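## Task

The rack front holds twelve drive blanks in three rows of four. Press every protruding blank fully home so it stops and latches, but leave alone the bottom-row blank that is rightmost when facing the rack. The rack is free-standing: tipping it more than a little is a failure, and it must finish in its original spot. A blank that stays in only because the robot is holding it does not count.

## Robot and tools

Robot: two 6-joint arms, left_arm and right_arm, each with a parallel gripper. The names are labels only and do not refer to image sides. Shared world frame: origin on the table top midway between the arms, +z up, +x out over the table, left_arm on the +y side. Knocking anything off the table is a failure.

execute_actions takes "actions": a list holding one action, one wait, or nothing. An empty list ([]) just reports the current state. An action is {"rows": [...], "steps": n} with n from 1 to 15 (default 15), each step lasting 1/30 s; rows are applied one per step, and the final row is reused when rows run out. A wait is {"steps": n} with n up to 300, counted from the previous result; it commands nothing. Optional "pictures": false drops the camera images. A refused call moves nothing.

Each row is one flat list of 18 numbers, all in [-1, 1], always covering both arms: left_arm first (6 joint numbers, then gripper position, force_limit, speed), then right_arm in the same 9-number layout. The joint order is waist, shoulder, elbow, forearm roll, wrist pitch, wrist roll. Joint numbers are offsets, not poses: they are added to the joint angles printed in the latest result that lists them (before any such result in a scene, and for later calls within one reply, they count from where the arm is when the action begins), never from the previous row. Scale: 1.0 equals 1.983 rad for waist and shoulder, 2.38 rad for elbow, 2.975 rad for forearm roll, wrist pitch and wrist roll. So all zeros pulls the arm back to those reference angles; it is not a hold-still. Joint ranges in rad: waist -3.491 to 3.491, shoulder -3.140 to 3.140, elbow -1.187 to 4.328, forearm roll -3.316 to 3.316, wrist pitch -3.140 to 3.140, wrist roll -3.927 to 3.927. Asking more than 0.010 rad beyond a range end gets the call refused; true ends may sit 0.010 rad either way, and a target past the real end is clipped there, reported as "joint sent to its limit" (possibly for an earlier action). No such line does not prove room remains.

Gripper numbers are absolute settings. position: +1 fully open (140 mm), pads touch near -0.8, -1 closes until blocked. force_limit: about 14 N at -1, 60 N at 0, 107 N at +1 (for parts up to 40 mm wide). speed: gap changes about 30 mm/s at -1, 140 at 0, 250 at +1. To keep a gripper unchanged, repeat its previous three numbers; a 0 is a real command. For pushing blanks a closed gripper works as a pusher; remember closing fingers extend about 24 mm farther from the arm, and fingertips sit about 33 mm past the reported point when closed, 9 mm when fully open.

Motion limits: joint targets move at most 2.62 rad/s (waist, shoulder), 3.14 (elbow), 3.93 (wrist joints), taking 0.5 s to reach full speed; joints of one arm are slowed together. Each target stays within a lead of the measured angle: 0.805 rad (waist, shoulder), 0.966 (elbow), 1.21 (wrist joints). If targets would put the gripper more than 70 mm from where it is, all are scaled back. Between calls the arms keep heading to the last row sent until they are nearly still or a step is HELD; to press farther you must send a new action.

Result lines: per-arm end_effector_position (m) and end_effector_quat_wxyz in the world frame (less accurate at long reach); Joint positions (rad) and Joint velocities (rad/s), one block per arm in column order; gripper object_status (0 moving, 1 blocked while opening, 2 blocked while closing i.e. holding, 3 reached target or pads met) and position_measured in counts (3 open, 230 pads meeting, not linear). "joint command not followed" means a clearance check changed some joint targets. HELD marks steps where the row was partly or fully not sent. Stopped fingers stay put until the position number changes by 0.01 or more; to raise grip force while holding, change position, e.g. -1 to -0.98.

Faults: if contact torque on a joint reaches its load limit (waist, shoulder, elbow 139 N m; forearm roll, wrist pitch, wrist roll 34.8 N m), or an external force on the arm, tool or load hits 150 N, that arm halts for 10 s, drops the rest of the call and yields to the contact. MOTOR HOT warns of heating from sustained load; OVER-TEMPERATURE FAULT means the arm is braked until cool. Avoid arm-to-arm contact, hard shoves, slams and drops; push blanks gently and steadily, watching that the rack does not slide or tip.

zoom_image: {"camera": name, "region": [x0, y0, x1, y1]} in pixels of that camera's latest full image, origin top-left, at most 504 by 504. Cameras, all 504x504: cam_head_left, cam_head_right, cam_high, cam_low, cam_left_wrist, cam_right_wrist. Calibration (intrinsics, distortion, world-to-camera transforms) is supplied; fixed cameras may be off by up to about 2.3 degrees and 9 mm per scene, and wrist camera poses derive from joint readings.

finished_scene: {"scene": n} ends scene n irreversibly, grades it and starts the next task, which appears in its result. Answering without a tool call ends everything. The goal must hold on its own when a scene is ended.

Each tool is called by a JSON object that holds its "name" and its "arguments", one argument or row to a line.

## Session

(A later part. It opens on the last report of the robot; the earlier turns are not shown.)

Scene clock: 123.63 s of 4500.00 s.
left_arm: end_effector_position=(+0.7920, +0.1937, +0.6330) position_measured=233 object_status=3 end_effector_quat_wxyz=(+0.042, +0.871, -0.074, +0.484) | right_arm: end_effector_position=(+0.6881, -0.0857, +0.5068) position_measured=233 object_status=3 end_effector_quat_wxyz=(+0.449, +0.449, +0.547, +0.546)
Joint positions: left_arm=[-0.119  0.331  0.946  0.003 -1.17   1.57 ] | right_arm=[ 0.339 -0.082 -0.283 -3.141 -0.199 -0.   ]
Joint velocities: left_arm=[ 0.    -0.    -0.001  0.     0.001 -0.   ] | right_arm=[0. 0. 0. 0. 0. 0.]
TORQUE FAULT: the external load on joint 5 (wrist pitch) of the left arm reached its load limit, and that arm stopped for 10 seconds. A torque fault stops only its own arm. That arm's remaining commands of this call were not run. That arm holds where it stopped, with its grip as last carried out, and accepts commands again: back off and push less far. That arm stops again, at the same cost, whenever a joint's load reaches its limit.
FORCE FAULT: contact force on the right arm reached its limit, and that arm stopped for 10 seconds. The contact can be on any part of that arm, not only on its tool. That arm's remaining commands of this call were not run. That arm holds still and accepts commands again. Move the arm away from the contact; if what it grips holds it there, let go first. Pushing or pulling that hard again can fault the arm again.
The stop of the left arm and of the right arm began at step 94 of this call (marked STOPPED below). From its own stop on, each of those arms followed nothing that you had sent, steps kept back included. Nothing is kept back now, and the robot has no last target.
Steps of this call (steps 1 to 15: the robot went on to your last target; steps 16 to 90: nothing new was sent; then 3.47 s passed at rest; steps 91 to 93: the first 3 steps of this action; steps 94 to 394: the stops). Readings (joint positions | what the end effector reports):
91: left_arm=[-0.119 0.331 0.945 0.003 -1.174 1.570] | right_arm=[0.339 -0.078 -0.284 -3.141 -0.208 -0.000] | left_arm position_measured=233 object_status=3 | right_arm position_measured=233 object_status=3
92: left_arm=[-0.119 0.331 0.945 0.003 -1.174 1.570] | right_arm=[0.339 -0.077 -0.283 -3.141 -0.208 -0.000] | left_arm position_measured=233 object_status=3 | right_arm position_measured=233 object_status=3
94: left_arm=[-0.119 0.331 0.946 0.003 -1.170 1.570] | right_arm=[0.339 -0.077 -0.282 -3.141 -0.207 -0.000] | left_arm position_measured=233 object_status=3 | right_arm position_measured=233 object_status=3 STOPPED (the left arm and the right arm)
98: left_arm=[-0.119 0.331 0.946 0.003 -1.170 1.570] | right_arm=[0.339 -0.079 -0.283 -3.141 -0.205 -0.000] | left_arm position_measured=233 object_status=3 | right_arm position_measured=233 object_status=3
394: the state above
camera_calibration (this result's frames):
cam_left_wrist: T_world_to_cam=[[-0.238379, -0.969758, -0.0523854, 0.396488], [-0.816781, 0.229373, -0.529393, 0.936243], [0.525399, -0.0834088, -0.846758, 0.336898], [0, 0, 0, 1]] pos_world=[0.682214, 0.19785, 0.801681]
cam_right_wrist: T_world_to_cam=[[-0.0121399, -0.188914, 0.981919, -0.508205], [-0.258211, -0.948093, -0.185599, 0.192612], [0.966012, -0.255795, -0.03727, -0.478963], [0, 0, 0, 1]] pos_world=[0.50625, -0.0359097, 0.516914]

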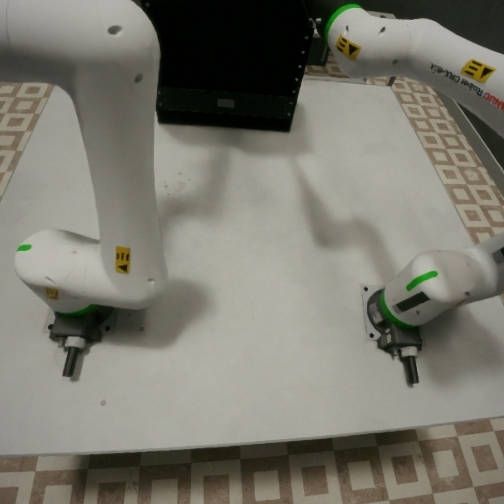

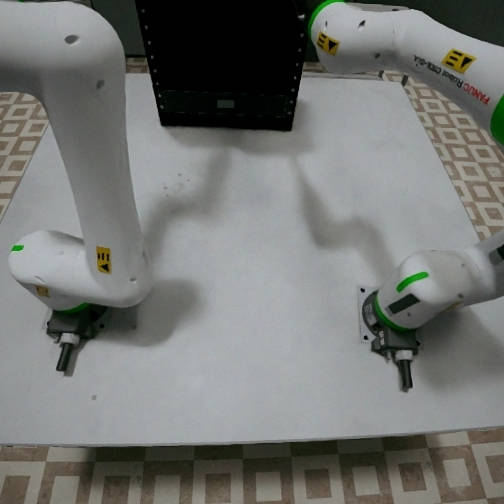

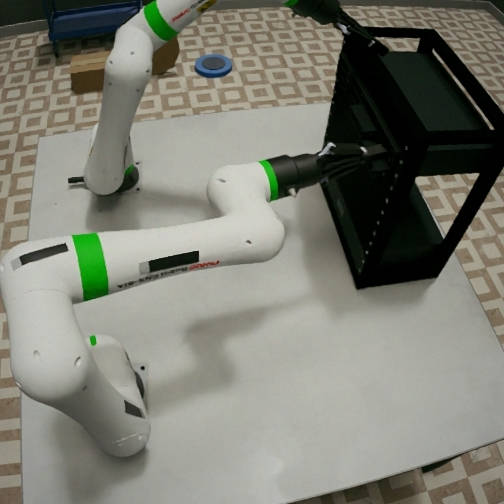

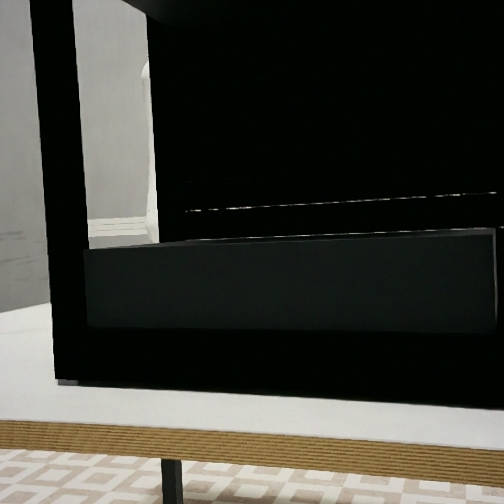

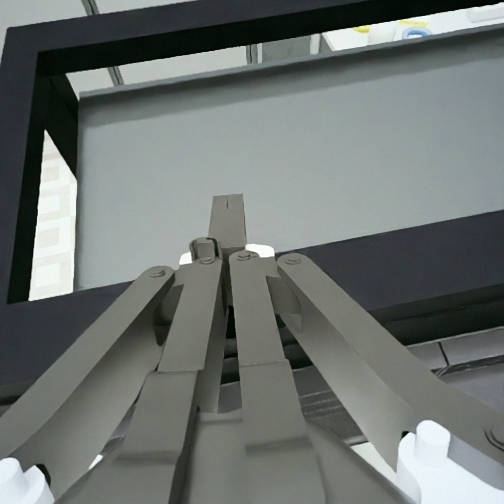

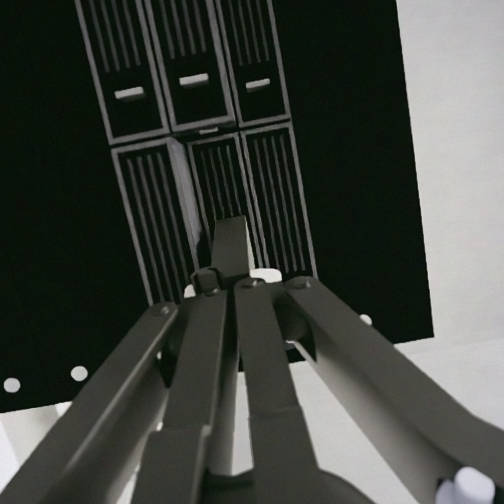

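{"name": "execute_actions", "arguments": {
  "actions": [
    {"rows":[[0,0,0,0,0.005,0,-1,0,0,0,-0.054,-0.041,0,0.0024,0,-1,0,0]],"steps":12}
  ],
  "pictures": false
}}

{"name": "execute_actions", "arguments": {
  "actions": [
    {"rows":[[0,0,0,0,0,0,-1,0,0,0.0736,0.035,0.027,0,-0.002,0,-1,0,0]]}
  ],
  "pictures": false
}}

{"name": "execute_actions", "arguments": {
  "actions": []
}}

Scene clock: 131.20 s of 4500.00 s.
left_arm: end_effector_position=(+0.7948, +0.1933, +0.6374) position_measured=233 object_status=3 end_effector_quat_wxyz=(+0.043, +0.867, -0.074, +0.491) | right_arm: end_effector_position=(+0.6463, -0.0939, +0.5057) position_measured=233 object_status=3 end_effector_quat_wxyz=(+0.449, +0.449, +0.546, +0.546)
Joint positions: left_arm=[-0.119  0.331  0.946  0.003 -1.155  1.57 ] | right_arm=[ 0.339 -0.189 -0.38  -3.141 -0.192 -0.   ]
Joint velocities: left_arm=[-0.001 -0.001 -0.     0.     0.001 -0.   ] | right_arm=[-0.    -0.002 -0.001  0.001 -0.001  0.   ]
Steps of this call (steps 1 to 90: nothing new was sent; then 4.17 s passed at rest; steps 91 to 102: all 12 steps of this action). Readings (joint positions | what the end effector reports):
91: left_arm=[-0.119 0.331 0.946 0.003 -1.170 1.570] | right_arm=[0.339 -0.082 -0.283 -3.141 -0.199 -0.000] | left_arm position_measured=233 object_status=3 | right_arm position_measured=233 object_status=3
92: left_arm=[-0.119 0.331 0.946 0.003 -1.168 1.570] | right_arm=[0.339 -0.084 -0.285 -3.141 -0.199 -0.000] | left_arm position_measured=233 object_status=3 | right_arm position_measured=233 object_status=3
94: left_arm=[-0.119 0.331 0.945 0.003 -1.158 1.570] | right_arm=[0.339 -0.105 -0.303 -3.141 -0.198 -0.000] | left_arm position_measured=233 object_status=3 | right_arm position_measured=233 object_status=3
98: left_arm=[-0.119 0.331 0.945 0.003 -1.156 1.570] | right_arm=[0.339 -0.179 -0.371 -3.141 -0.192 -0.000] | left_arm position_measured=233 object_status=3 | right_arm position_measured=233 object_status=3
102: the state above

Scene clock: 131.70 s of 4500.00 s.
left_arm: end_effector_position=(+0.7948, +0.1933, +0.6374) position_measured=233 object_status=3 end_effector_quat_wxyz=(+0.043, +0.867, -0.074, +0.491) | right_arm: end_effector_position=(+0.6271, +0.0089, +0.5082) position_measured=233 object_status=3 end_effector_quat_wxyz=(+0.408, +0.408, +0.577, +0.578)
Joint positions: left_arm=[-0.119  0.331  0.946  0.003 -1.155  1.57 ] | right_arm=[ 0.485 -0.119 -0.316 -3.141 -0.198 -0.   ]
Joint velocities: left_arm=[-0.001  0.     0.     0.001  0.     0.   ] | right_arm=[ 0.001  0.001  0.001  0.002 -0.     0.   ]
Steps of this call (steps 1 to 15: all 15 steps of this action). Readings (joint positions | what the end effector reports):
1: left_arm=[-0.119 0.331 0.946 0.003 -1.155 1.570] | right_arm=[0.339 -0.189 -0.380 -3.141 -0.192 -0.000] | left_arm position_measured=233 object_status=3 | right_arm position_measured=233 object_status=3
2: left_arm=[-0.119 0.331 0.946 0.003 -1.155 1.570] | right_arm=[0.341 -0.188 -0.380 -3.141 -0.192 -0.000] | left_arm position_measured=233 object_status=3 | right_arm position_measured=233 object_status=3
4: left_arm=[-0.119 0.331 0.946 0.003 -1.155 1.570] | right_arm=[0.362 -0.179 -0.372 -3.141 -0.192 -0.000] | left_arm position_measured=233 object_status=3 | right_arm position_measured=233 object_status=3
8: left_arm=[-0.119 0.331 0.946 0.003 -1.155 1.570] | right_arm=[0.446 -0.138 -0.334 -3.141 -0.196 -0.000] | left_arm position_measured=233 object_status=3 | right_arm position_measured=233 object_status=3
15: the state above

Scene clock: 131.70 s of 4500.00 s.
left_arm: end_effector_position=(+0.7948, +0.1933, +0.6374) position_measured=233 object_status=3 end_effector_quat_wxyz=(+0.043, +0.867, -0.074, +0.491) | right_arm: end_effector_position=(+0.6271, +0.0089, +0.5082) position_measured=233 object_status=3 end_effector_quat_wxyz=(+0.408, +0.408, +0.577, +0.578)
Joint positions: left_arm=[-0.119  0.331  0.946  0.003 -1.155  1.57 ] | right_arm=[ 0.485 -0.119 -0.316 -3.141 -0.198 -0.   ]
Joint velocities: left_arm=[-0.001  0.     0.     0.001  0.     0.   ] | right_arm=[ 0.001  0.001  0.001  0.002 -0.     0.   ]
camera_calibration (this result's frames):
cam_left_wrist: T_world_to_cam=[[-0.237585, -0.969896, -0.0534261, 0.396984], [-0.809005, 0.228017, -0.541774, 0.942929], [0.537646, -0.0854956, -0.838825, 0.324766], [0, 0, 0, 1]] pos_world=[0.682543, 0.197795, 0.804486]
cam_right_wrist: T_world_to_cam=[[0.0125345, -0.189703, 0.981761, -0.507825], [-0.117144, -0.975356, -0.18697, 0.17928], [0.993036, -0.112663, -0.0344481, -0.415418], [0, 0, 0, 1]] pos_world=[0.439891, 0.0317232, 0.517773]

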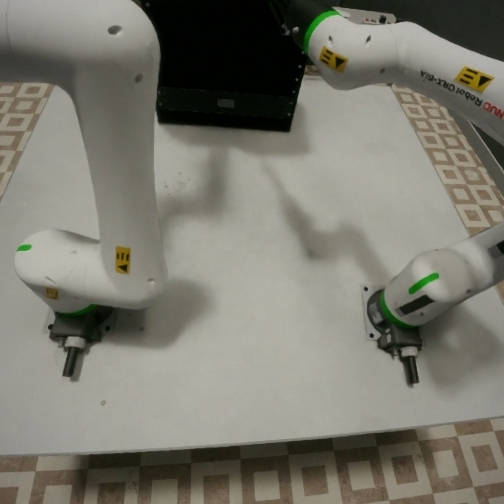

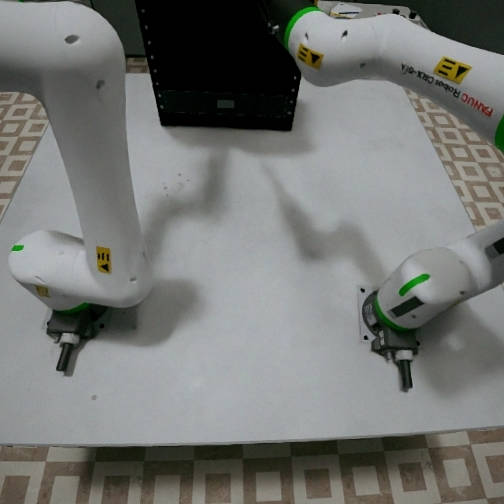

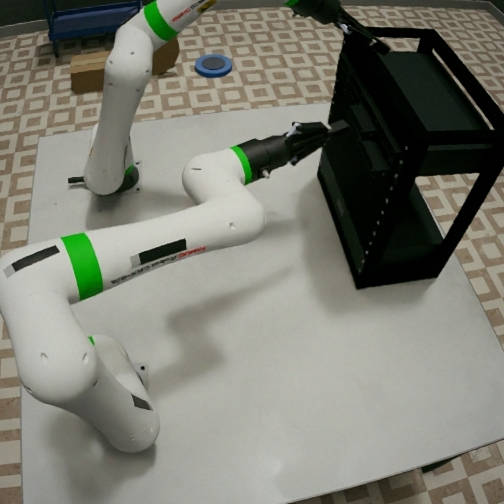

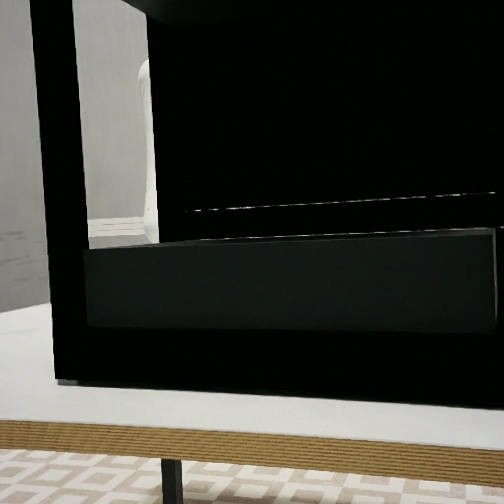

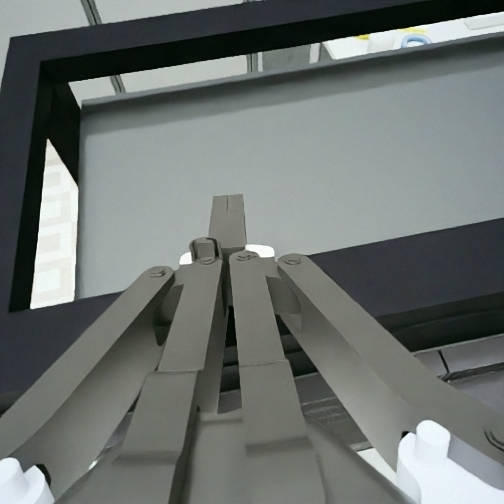

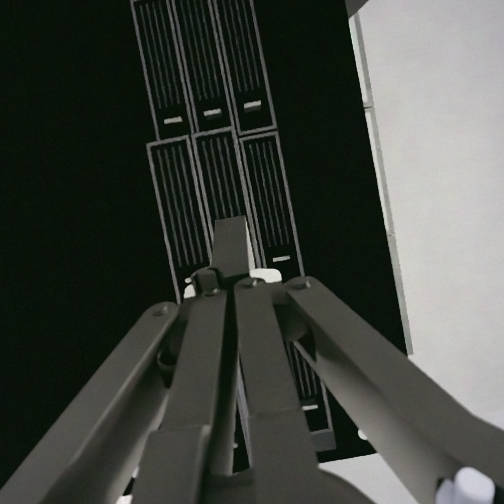

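{"name": "execute_actions", "arguments": {
  "actions": [
    {"rows":[[0,0,0,0,0,0,-1,0,0,0,0.03,0.022,0,-0.0025,0,-1,0,0],[0,0,0,0,0,0,-1,0,0,0,0.03,0.022,0,-0.0025,0,-1,0,0],[0,0,0,0,0,0,-1,0,0,0,0.03,0.022,0,-0.0025,0,-1,0,0],[0,0,0,0,0,0,-1,0,0,0,0.03,0.022,0,-0.0025,0,-1,0,0],[0,0,0,0,0,0,-1,0,0,0,0.03,0.022,0,-0.0025,0,-1,0,0],[0,0,0,0,0,0,-1,0,0,0,0.036,0.027,0,-0.0025,0,-1,0,0],[0,0,0,0,0,0,-1,0,0,0,0.042,0.032,0,-0.0025,0,-1,0,0],[0,0,0,0,0,0,-1,0,0,0,0.048,0.037,0,-0.0025,0,-1,0,0],[0,0,0,0,0,0,-1,0,0,0,0.054,0.042,0,-0.003,0,-1,0,0],[0,0,0,0,0,0,-1,0,0,0,0.06,0.047,0,-0.003,0,-1,0,0],[0,0,0,0,0,0,-1,0,0,0,0.066,0.0515,0,-0.003,0,-1,0,0],[0,0,0,0,0,0,-1,0,0,0,0.071,0.0556,0,-0.003,0,-1,0,0]]}
  ],
  "pictures": false
}}

{"name": "execute_actions", "arguments": {
  "actions": [
    {"rows":[[0,0,0,0,0,0,-1,0,0,0,0.008,0.007,0,0,0,-1,0,0]],"steps":10}
  ]
}}

Scene clock: 140.47 s of 4500.00 s.
left_arm: end_effector_position=(+0.7948, +0.1933, +0.6374) position_measured=233 object_status=3 end_effector_quat_wxyz=(+0.043, +0.867, -0.074, +0.491) | right_arm: end_effector_position=(+0.6794, +0.0275, +0.5077) position_measured=233 object_status=3 end_effector_quat_wxyz=(+0.408, +0.408, +0.577, +0.578)
Joint positions: left_arm=[-0.119  0.331  0.946  0.003 -1.155  1.57 ] | right_arm=[ 0.485  0.018 -0.187 -3.141 -0.206 -0.   ]
Joint velocities: left_arm=[ 0.    -0.     0.     0.001 -0.    -0.   ] | right_arm=[ 0.     0.138  0.132 -0.    -0.001  0.   ]
Steps of this call (steps 1 to 15: the robot went on to your last target; steps 16 to 90: nothing new was sent; then 5.27 s passed at rest; steps 91 to 105: all 15 steps of this action). Readings (joint positions | what the end effector reports):
91: left_arm=[-0.119 0.331 0.946 0.003 -1.155 1.570] | right_arm=[0.485 -0.119 -0.316 -3.141 -0.198 -0.000] | left_arm position_measured=233 object_status=3 | right_arm position_measured=233 object_status=3
92: left_arm=[-0.119 0.331 0.946 0.003 -1.155 1.570] | right_arm=[0.485 -0.117 -0.314 -3.141 -0.198 -0.000] | left_arm position_measured=233 object_status=3 | right_arm position_measured=233 object_status=3
94: left_arm=[-0.119 0.331 0.946 0.003 -1.155 1.570] | right_arm=[0.485 -0.096 -0.296 -3.141 -0.200 -0.000] | left_arm position_measured=233 object_status=3 | right_arm position_measured=233 object_status=3
98: left_arm=[-0.119 0.331 0.946 0.003 -1.155 1.570] | right_arm=[0.485 -0.052 -0.256 -3.141 -0.205 -0.000] | left_arm position_measured=233 object_status=3 | right_arm position_measured=233 object_status=3
105: the state above

Scene clock: 140.80 s of 4500.00 s.
left_arm: end_effector_position=(+0.7948, +0.1933, +0.6374) position_measured=233 object_status=3 end_effector_quat_wxyz=(+0.043, +0.867, -0.074, +0.491) | right_arm: end_effector_position=(+0.6856, +0.0297, +0.5081) position_measured=233 object_status=3 end_effector_quat_wxyz=(+0.409, +0.408, +0.577, +0.578)
Joint positions: left_arm=[-0.119  0.331  0.946  0.003 -1.155  1.57 ] | right_arm=[ 0.485  0.034 -0.17  -3.141 -0.206 -0.   ]
Joint velocities: left_arm=[-0.    -0.    -0.001  0.001 -0.001  0.   ] | right_arm=[ 0.     0.002  0.     0.     0.    -0.   ]
Steps of this call (steps 1 to 10: all 10 steps of this action). Readings (joint positions | what the end effector reports):
1: left_arm=[-0.119 0.331 0.946 0.003 -1.155 1.570] | right_arm=[0.485 0.021 -0.184 -3.141 -0.206 -0.000] | left_arm position_measured=233 object_status=3 | right_arm position_measured=233 object_status=3
2: left_arm=[-0.119 0.331 0.946 0.003 -1.155 1.570] | right_arm=[0.485 0.024 -0.182 -3.141 -0.206 -0.000] | left_arm position_measured=233 object_status=3 | right_arm position_measured=233 object_status=3
4: left_arm=[-0.119 0.331 0.946 0.003 -1.155 1.570] | right_arm=[0.485 0.033 -0.172 -3.141 -0.206 -0.000] | left_arm position_measured=233 object_status=3 | right_arm position_measured=233 object_status=3
8: left_arm=[-0.119 0.331 0.946 0.003 -1.155 1.570] | right_arm=[0.485 0.034 -0.170 -3.141 -0.206 -0.000] | left_arm position_measured=233 object_status=3 | right_arm position_measured=233 object_status=3
10: the state above
camera_calibration (this result's frames):
cam_left_wrist: T_world_to_cam=[[-0.237588, -0.969896, -0.0534228, 0.396983], [-0.80903, 0.228021, -0.541736, 0.942918], [0.537609, -0.0854891, -0.83885, 0.324774], [0, 0, 0, 1]] pos_world=[0.682565, 0.197792, 0.804457]
cam_right_wrist: T_world_to_cam=[[0.0112722, -0.190151, 0.98169, -0.503672], [-0.116906, -0.97527, -0.187565, 0.206481], [0.993079, -0.112651, -0.0332232, -0.471837], [0, 0, 0, 1]] pos_world=[0.498388, 0.052448, 0.517503]

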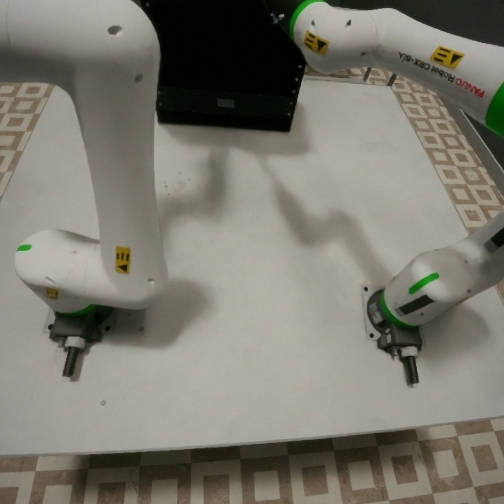

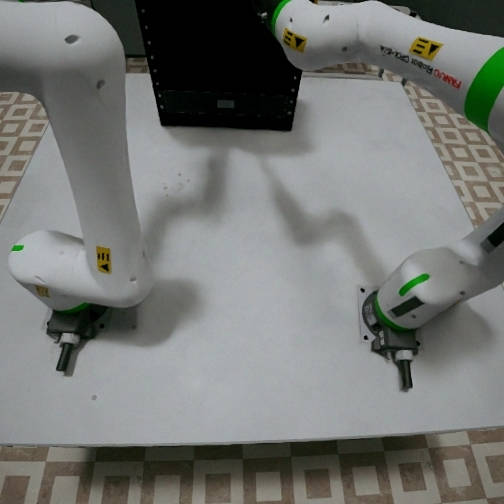

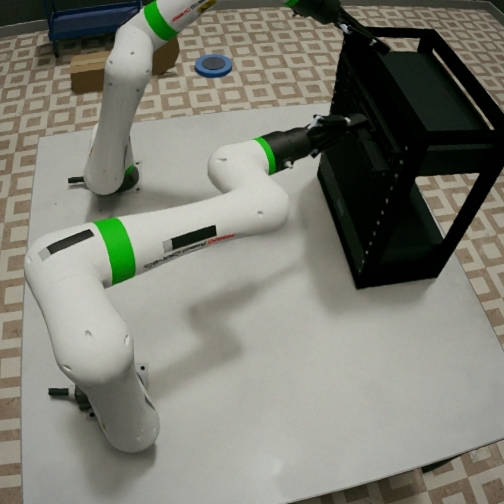

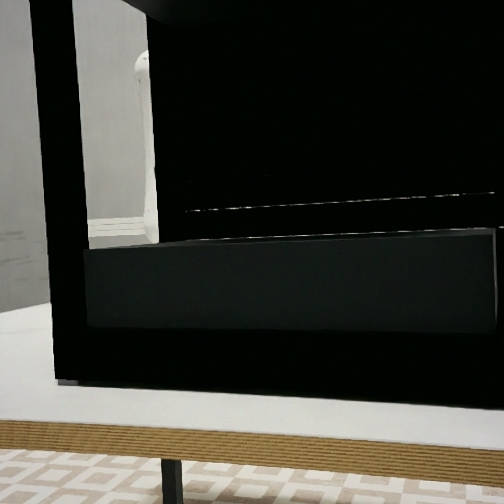

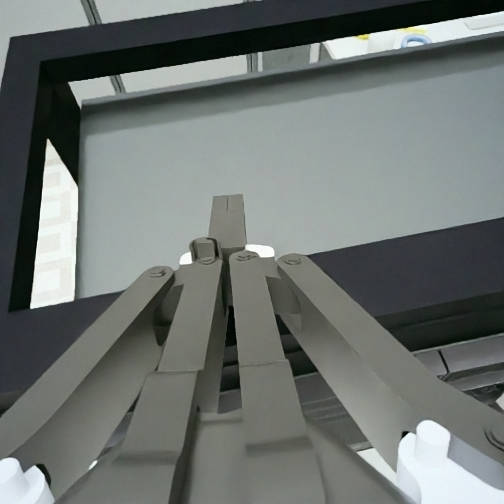

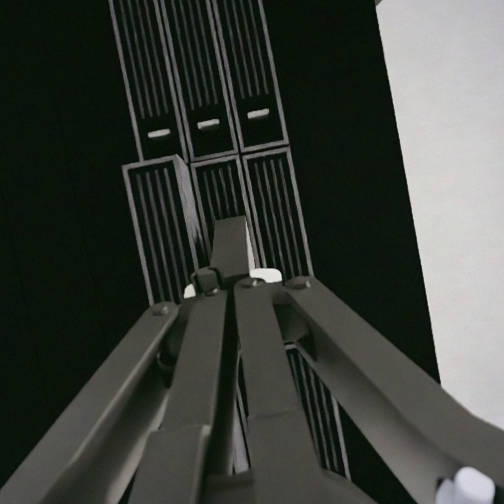

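{"name": "execute_actions", "arguments": {
  "actions": [
    {"rows":[[0,0,0,0,0,0,-1,0,0,-0.001,0.0075,0.0064,0,0,0,-1,0,0]],"steps":10}
  ]
}}

Scene clock: 144.40 s of 4500.00 s.
left_arm: end_effector_position=(+0.7948, +0.1933, +0.6374) position_measured=233 object_status=3 end_effector_quat_wxyz=(+0.043, +0.867, -0.074, +0.491) | right_arm: end_effector_position=(+0.6921, +0.0303, +0.5082) position_measured=233 object_status=3 end_effector_quat_wxyz=(+0.409, +0.408, +0.576, +0.578)
Joint positions: left_arm=[-0.119  0.331  0.946  0.003 -1.155  1.57 ] | right_arm=[ 0.483  0.049 -0.155 -3.141 -0.206 -0.   ]
Joint velocities: left_arm=[-0.001  0.     0.    -0.     0.002  0.   ] | right_arm=[-0.001  0.     0.     0.    -0.    -0.   ]
Steps of this call (steps 1 to 15: the robot went on to your last target; steps 16 to 90: nothing new was sent; then 0.27 s passed at rest; steps 91 to 100: all 10 steps of this action). Readings (joint positions | what the end effector reports):
91: left_arm=[-0.119 0.331 0.946 0.003 -1.155 1.570] | right_arm=[0.485 0.034 -0.170 -3.141 -0.206 -0.000] | left_arm position_measured=233 object_status=3 | right_arm position_measured=233 object_status=3
92: left_arm=[-0.119 0.331 0.946 0.003 -1.155 1.570] | right_arm=[0.485 0.036 -0.168 -3.141 -0.206 -0.000] | left_arm position_measured=233 object_status=3 | right_arm position_measured=233 object_status=3
94: left_arm=[-0.119 0.331 0.946 0.003 -1.155 1.570] | right_arm=[0.483 0.047 -0.157 -3.141 -0.206 -0.000] | left_arm position_measured=233 object_status=3 | right_arm position_measured=233 object_status=3
98: left_arm=[-0.119 0.331 0.946 0.003 -1.155 1.570] | right_arm=[0.483 0.049 -0.155 -3.141 -0.206 -0.000] | left_arm position_measured=233 object_status=3 | right_arm position_measured=233 object_status=3
100: the state above
camera_calibration (this result's frames):
cam_left_wrist: T_world_to_cam=[[-0.237588, -0.969896, -0.053423, 0.396983], [-0.80903, 0.228021, -0.541736, 0.942917], [0.537609, -0.0854891, -0.83885, 0.324774], [0, 0, 0, 1]] pos_world=[0.682565, 0.197792, 0.804457]
cam_right_wrist: T_world_to_cam=[[0.0105504, -0.190295, 0.98167, -0.503146], [-0.118767, -0.975014, -0.187728, 0.209239], [0.992866, -0.114609, -0.0328875, -0.478212], [0, 0, 0, 1]] pos_world=[0.504959, 0.0534576, 0.517477]

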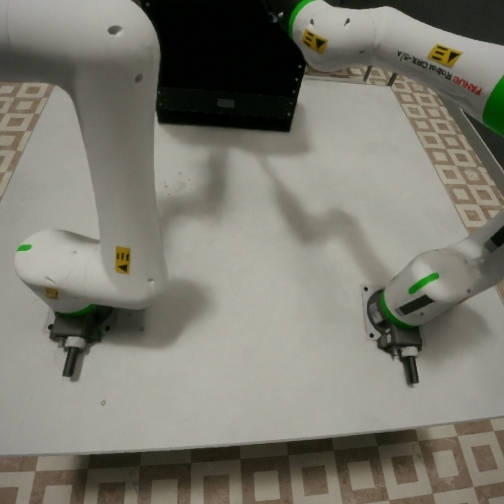

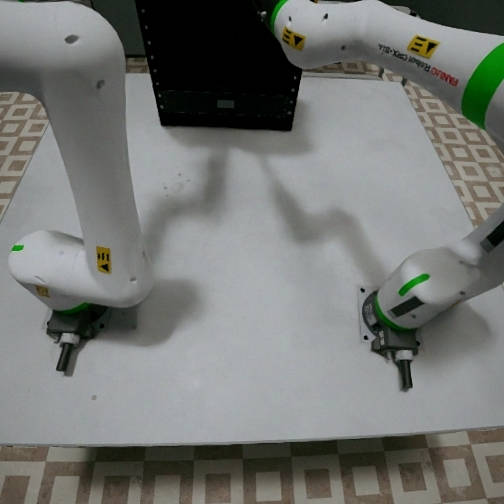

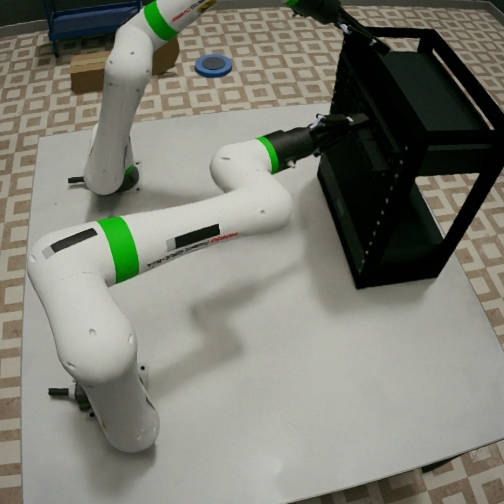

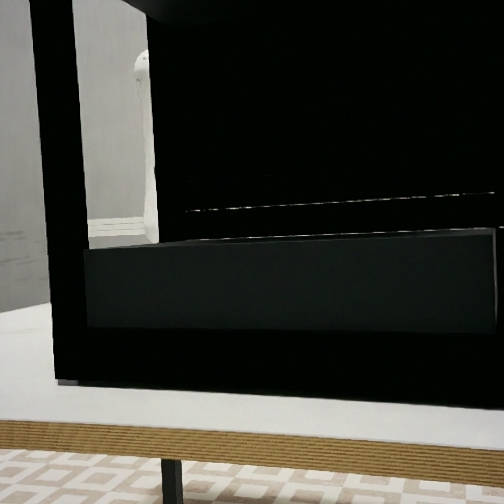

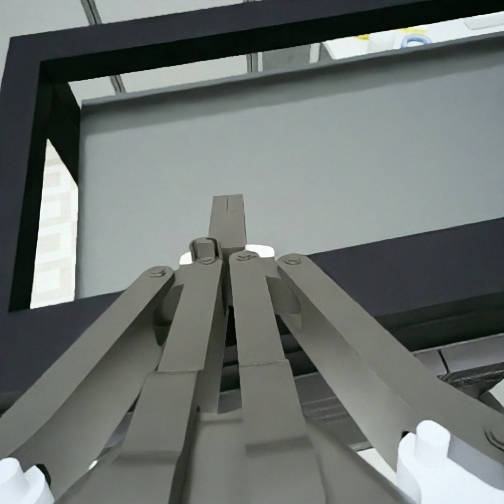

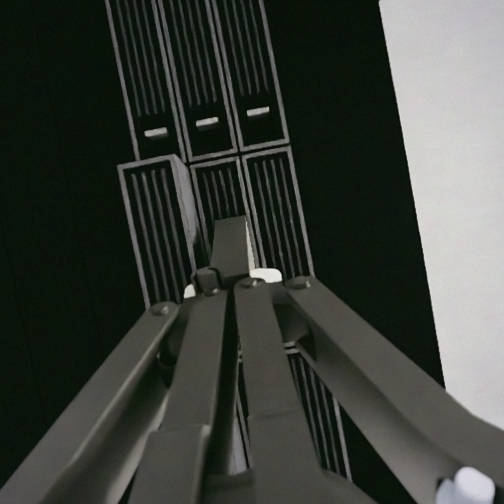

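{"name": "execute_actions", "arguments": {
  "actions": [
    {"rows":[[0,0,0,0,0,0,-1,0,0,-0.0006,0.004,0.0034,0,0,0,-1,0,0]],"steps":10}
  ]
}}

Scene clock: 146.93 s of 4500.00 s.
left_arm: end_effector_position=(+0.7948, +0.1933, +0.6374) position_measured=233 object_status=3 end_effector_quat_wxyz=(+0.043, +0.867, -0.074, +0.491) | right_arm: end_effector_position=(+0.6956, +0.0306, +0.5082) position_measured=233 object_status=3 end_effector_quat_wxyz=(+0.410, +0.408, +0.576, +0.578)
Joint positions: left_arm=[-0.119  0.331  0.946  0.003 -1.155  1.57 ] | right_arm=[ 0.482  0.057 -0.147 -3.141 -0.207 -0.   ]
Joint velocities: left_arm=[-0.     0.001 -0.001 -0.    -0.001 -0.   ] | right_arm=[-0.001  0.001  0.     0.     0.     0.   ]
Steps of this call (steps 1 to 15: the robot went on to your last target; steps 16 to 66: nothing new was sent; steps 67 to 76: all 10 steps of this action). Readings (joint positions | what the end effector reports):
67: left_arm=[-0.119 0.331 0.946 0.003 -1.155 1.570] | right_arm=[0.483 0.049 -0.155 -3.141 -0.206 -0.000] | left_arm position_measured=233 object_status=3 | right_arm position_measured=233 object_status=3
68: left_arm=[-0.119 0.331 0.946 0.003 -1.155 1.570] | right_arm=[0.483 0.051 -0.153 -3.141 -0.206 -0.000] | left_arm position_measured=233 object_status=3 | right_arm position_measured=233 object_status=3
70: left_arm=[-0.119 0.331 0.946 0.003 -1.155 1.570] | right_arm=[0.482 0.056 -0.148 -3.141 -0.206 -0.000] | left_arm position_measured=233 object_status=3 | right_arm position_measured=233 object_status=3
74: left_arm=[-0.119 0.331 0.946 0.003 -1.155 1.570] | right_arm=[0.482 0.057 -0.147 -3.141 -0.207 -0.000] | left_arm position_measured=233 object_status=3 | right_arm position_measured=233 object_status=3
76: the state above
camera_calibration (this result's frames):
cam_left_wrist: T_world_to_cam=[[-0.237588, -0.969896, -0.0534229, 0.396983], [-0.80903, 0.228021, -0.541735, 0.942917], [0.537608, -0.0854889, -0.83885, 0.324774], [0, 0, 0, 1]] pos_world=[0.682565, 0.197792, 0.804457]
cam_right_wrist: T_world_to_cam=[[0.010009, -0.190419, 0.981652, -0.502809], [-0.119839, -0.974854, -0.187879, 0.210724], [0.992743, -0.115759, -0.0325769, -0.481694], [0, 0, 0, 1]] pos_world=[0.508484, 0.05392, 0.517481]

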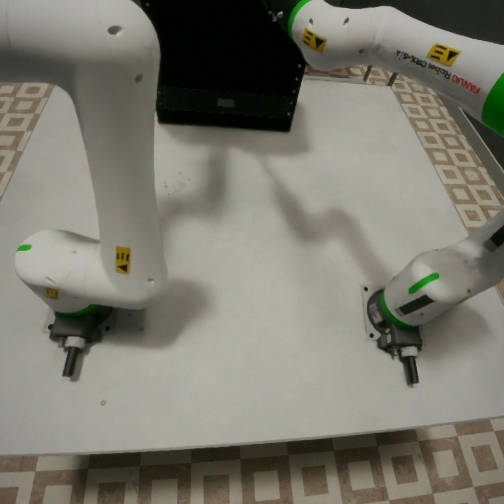

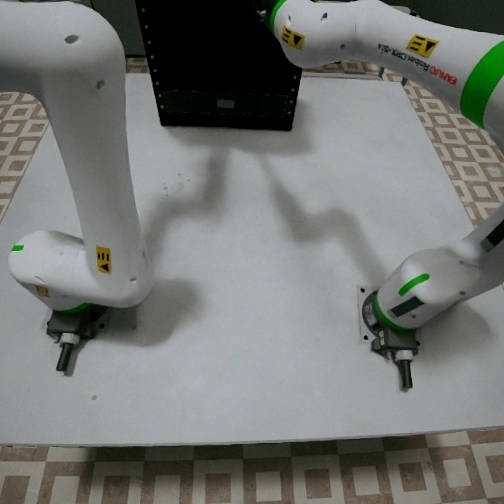

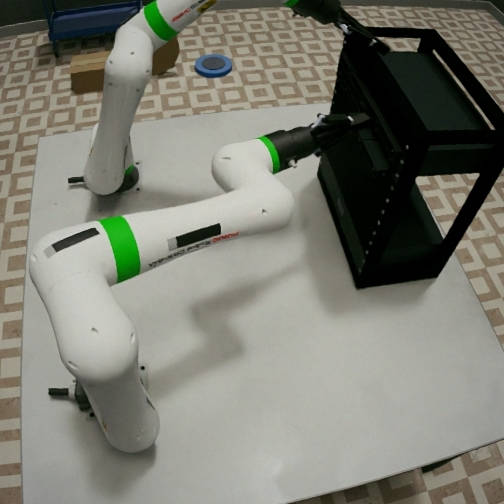

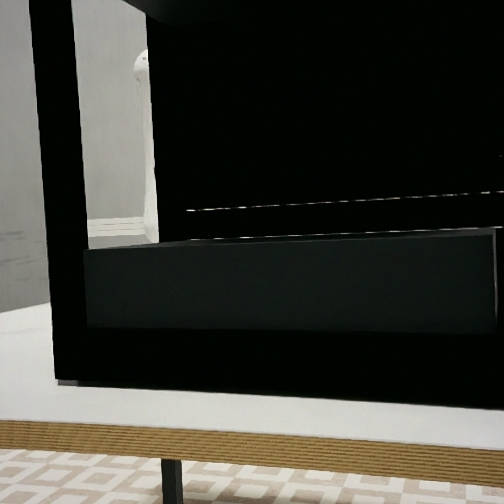

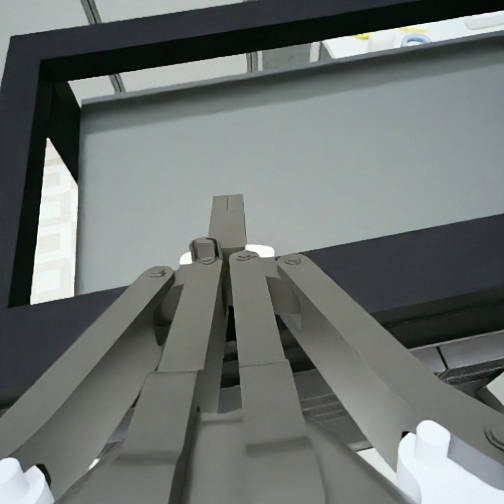

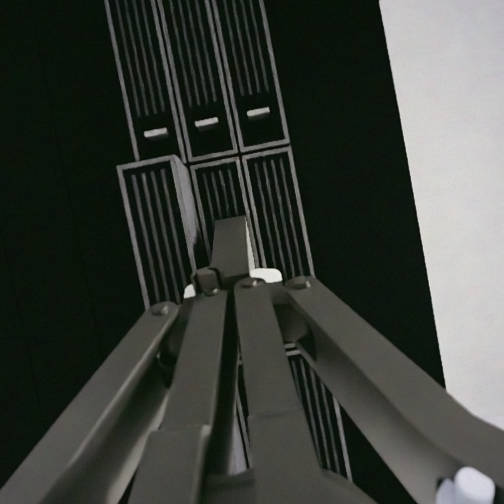

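{"name": "execute_actions", "arguments": {
  "actions": [
    {"rows":[[0,0,0,0,0,0,-1,0,0,0,-0.062,-0.0517,0,0,0,-1,0,0]],"steps":12}
  ],
  "pictures": false
}}

{"name": "execute_actions", "arguments": {
  "actions": [
    {"rows":[[0,0,0,0,0,0,-1,0,0,0,0.005,-0.025,0,-0.0225,0,-1,0,0]],"steps":12}
  ],
  "pictures": false
}}

{"name": "execute_actions", "arguments": {
  "actions": [
    {"rows":[[0,0,0,0,0,0,-1,0,0,0,0.025,0.0208,0,0,0,-1,0,0]],"steps":10}
  ],
  "pictures": false
}}

{"name": "execute_actions", "arguments": {
  "actions": [
    {"rows":[[0,0,0,0,0,0,-1,0,0,0,0.03,0.025,0,0,0,-1,0,0]],"steps":10}
  ]
}}

Scene clock: 155.27 s of 4500.00 s.
left_arm: end_effector_position=(+0.7948, +0.1933, +0.6374) position_measured=233 object_status=3 end_effector_quat_wxyz=(+0.043, +0.867, -0.074, +0.491) | right_arm: end_effector_position=(+0.6482, +0.0139, +0.5078) position_measured=233 object_status=3 end_effector_quat_wxyz=(+0.410, +0.408, +0.576, +0.578)
Joint positions: left_arm=[-0.119  0.331  0.946  0.003 -1.155  1.57 ] | right_arm=[ 0.482 -0.066 -0.27  -3.141 -0.206 -0.   ]
Joint velocities: left_arm=[ 0.001  0.001 -0.001 -0.    -0.    -0.   ] | right_arm=[ 0.002 -0.002 -0.001 -0.    -0.001 -0.   ]
Steps of this call (steps 1 to 15: the robot went on to your last target; steps 16 to 90: nothing new was sent; then 4.93 s passed at rest; steps 91 to 102: all 12 steps of this action). Readings (joint positions | what the end effector reports):
91: left_arm=[-0.119 0.331 0.946 0.003 -1.155 1.570] | right_arm=[0.482 0.057 -0.147 -3.141 -0.206 -0.000] | left_arm position_measured=233 object_status=3 | right_arm position_measured=233 object_status=3
92: left_arm=[-0.119 0.331 0.946 0.003 -1.155 1.570] | right_arm=[0.482 0.055 -0.149 -3.141 -0.206 -0.000] | left_arm position_measured=233 object_status=3 | right_arm position_measured=233 object_status=3
94: left_arm=[-0.119 0.331 0.946 0.003 -1.155 1.570] | right_arm=[0.481 0.035 -0.170 -3.141 -0.206 -0.000] | left_arm position_measured=233 object_status=3 | right_arm position_measured=233 object_status=3
98: left_arm=[-0.119 0.331 0.946 0.003 -1.155 1.570] | right_arm=[0.482 -0.049 -0.252 -3.141 -0.206 -0.000] | left_arm position_measured=233 object_status=3 | right_arm position_measured=233 object_status=3
102: the state above

Scene clock: 155.67 s of 4500.00 s.
left_arm: end_effector_position=(+0.7948, +0.1933, +0.6374) position_measured=233 object_status=3 end_effector_quat_wxyz=(+0.043, +0.867, -0.074, +0.491) | right_arm: end_effector_position=(+0.6454, +0.0129, +0.4783) position_measured=233 object_status=3 end_effector_quat_wxyz=(+0.409, +0.409, +0.577, +0.577)
Joint positions: left_arm=[-0.119  0.331  0.946  0.003 -1.155  1.57 ] | right_arm=[ 0.482 -0.056 -0.329 -3.141 -0.273 -0.   ]
Joint velocities: left_arm=[-0.    -0.    -0.001  0.    -0.    -0.   ] | right_arm=[ 0.    -0.001 -0.    -0.     0.     0.   ]
Steps of this call (steps 1 to 12: all 12 steps of this action). Readings (joint positions | what the end effector reports):
1: left_arm=[-0.119 0.331 0.946 0.003 -1.155 1.570] | right_arm=[0.482 -0.066 -0.270 -3.141 -0.207 -0.000] | left_arm position_measured=233 object_status=3 | right_arm position_measured=233 object_status=3
2: left_arm=[-0.119 0.331 0.946 0.003 -1.155 1.570] | right_arm=[0.482 -0.066 -0.272 -3.141 -0.210 -0.000] | left_arm position_measured=233 object_status=3 | right_arm position_measured=233 object_status=3
4: left_arm=[-0.119 0.331 0.946 0.003 -1.155 1.570] | right_arm=[0.482 -0.061 -0.297 -3.141 -0.238 -0.000] | left_arm position_measured=233 object_status=3 | right_arm position_measured=233 object_status=3
8: left_arm=[-0.119 0.331 0.946 0.003 -1.155 1.570] | right_arm=[0.482 -0.056 -0.329 -3.141 -0.273 -0.000] | left_arm position_measured=233 object_status=3 | right_arm position_measured=233 object_status=3
12: the state above

Scene clock: 156.00 s of 4500.00 s.
left_arm: end_effector_position=(+0.7948, +0.1933, +0.6374) position_measured=233 object_status=3 end_effector_quat_wxyz=(+0.043, +0.867, -0.074, +0.491) | right_arm: end_effector_position=(+0.6645, +0.0196, +0.4788) position_measured=233 object_status=3 end_effector_quat_wxyz=(+0.409, +0.409, +0.577, +0.577)
Joint positions: left_arm=[-0.119  0.331  0.946  0.003 -1.155  1.57 ] | right_arm=[ 0.482 -0.007 -0.28  -3.141 -0.273 -0.   ]
Joint velocities: left_arm=[-0.001  0.     0.002  0.001  0.    -0.   ] | right_arm=[-0.     0.002  0.002 -0.001 -0.     0.   ]
Steps of this call (steps 1 to 10: all 10 steps of this action). Readings (joint positions | what the end effector reports):
1: left_arm=[-0.119 0.331 0.946 0.003 -1.155 1.570] | right_arm=[0.482 -0.056 -0.329 -3.141 -0.273 -0.000] | left_arm position_measured=233 object_status=3 | right_arm position_measured=233 object_status=3
2: left_arm=[-0.119 0.331 0.946 0.003 -1.155 1.570] | right_arm=[0.482 -0.054 -0.328 -3.141 -0.273 -0.000] | left_arm position_measured=233 object_status=3 | right_arm position_measured=233 object_status=3
4: left_arm=[-0.119 0.331 0.946 0.003 -1.155 1.570] | right_arm=[0.482 -0.033 -0.307 -3.141 -0.273 -0.000] | left_arm position_measured=233 object_status=3 | right_arm position_measured=233 object_status=3
8: left_arm=[-0.119 0.331 0.946 0.003 -1.155 1.570] | right_arm=[0.482 -0.007 -0.280 -3.141 -0.273 -0.000] | left_arm position_measured=233 object_status=3 | right_arm position_measured=233 object_status=3
10: the state above

Scene clock: 156.33 s of 4500.00 s.
left_arm: end_effector_position=(+0.7948, +0.1933, +0.6374) position_measured=233 object_status=3 end_effector_quat_wxyz=(+0.043, +0.867, -0.074, +0.491) | right_arm: end_effector_position=(+0.6874, +0.0277, +0.4782) position_measured=233 object_status=3 end_effector_quat_wxyz=(+0.409, +0.409, +0.577, +0.577)
Joint positions: left_arm=[-0.119  0.331  0.946  0.003 -1.155  1.57 ] | right_arm=[ 0.482  0.053 -0.221 -3.141 -0.273 -0.   ]
Joint velocities: left_arm=[-0.001  0.    -0.     0.001 -0.001  0.   ] | right_arm=[ 0.     0.001  0.001 -0.001  0.    -0.   ]
Steps of this call (steps 1 to 10: all 10 steps of this action). Readings (joint positions | what the end effector reports):
1: left_arm=[-0.119 0.331 0.946 0.003 -1.155 1.570] | right_arm=[0.482 -0.006 -0.280 -3.141 -0.273 -0.000] | left_arm position_measured=233 object_status=3 | right_arm position_measured=233 object_status=3
2: left_arm=[-0.119 0.331 0.946 0.003 -1.155 1.570] | right_arm=[0.482 -0.004 -0.278 -3.141 -0.273 -0.000] | left_arm position_measured=233 object_status=3 | right_arm position_measured=233 object_status=3
4: left_arm=[-0.119 0.331 0.946 0.003 -1.155 1.570] | right_arm=[0.482 0.017 -0.257 -3.141 -0.273 -0.000] | left_arm position_measured=233 object_status=3 | right_arm position_measured=233 object_status=3
8: left_arm=[-0.119 0.331 0.946 0.003 -1.155 1.570] | right_arm=[0.482 0.053 -0.221 -3.141 -0.273 -0.000] | left_arm position_measured=233 object_status=3 | right_arm position_measured=233 object_status=3
10: the state above
camera_calibration (this result's frames):
cam_left_wrist: T_world_to_cam=[[-0.237588, -0.969896, -0.053423, 0.396983], [-0.80903, 0.228021, -0.541735, 0.942917], [0.537608, -0.0854889, -0.83885, 0.324774], [0, 0, 0, 1]] pos_world=[0.682565, 0.197792, 0.804457]
cam_right_wrist: T_world_to_cam=[[0.0126293, -0.189507, 0.981798, -0.475709], [-0.120318, -0.97503, -0.186653, 0.201053], [0.992655, -0.11577, -0.035115, -0.47359], [0, 0, 0, 1]] pos_world=[0.50031, 0.0510552, 0.487947]

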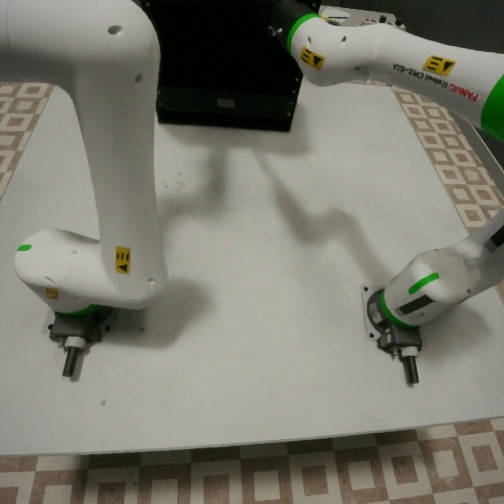

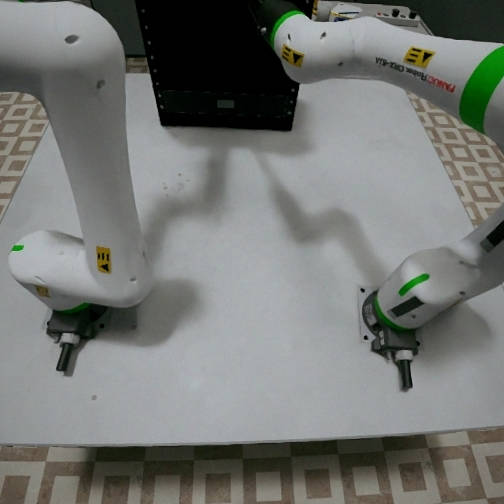

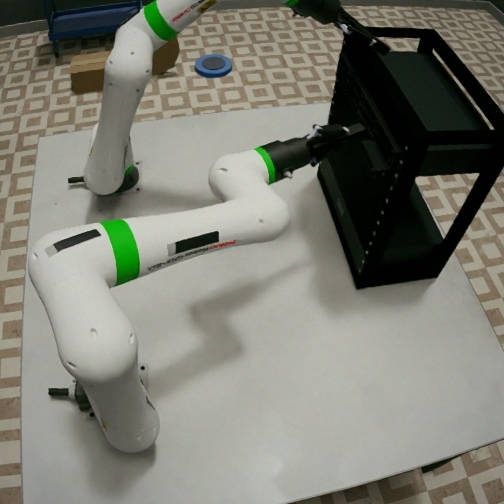

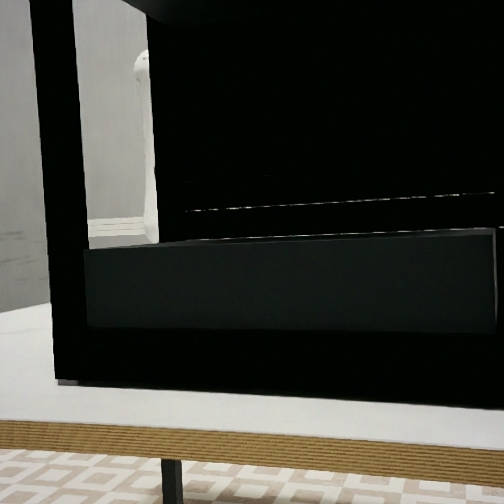

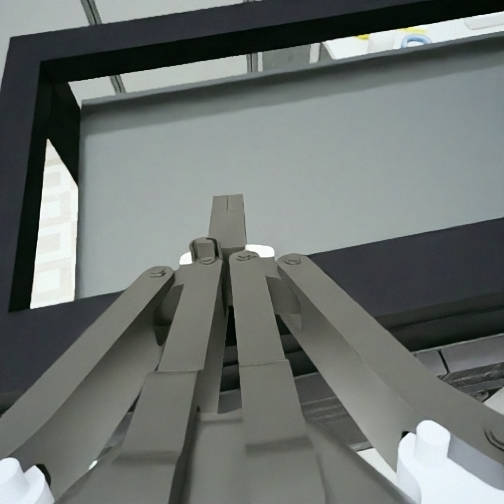

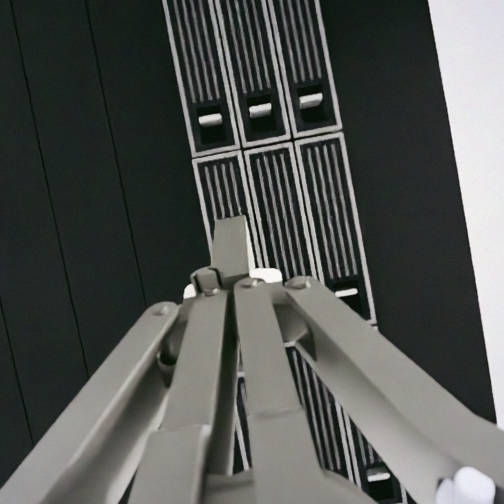

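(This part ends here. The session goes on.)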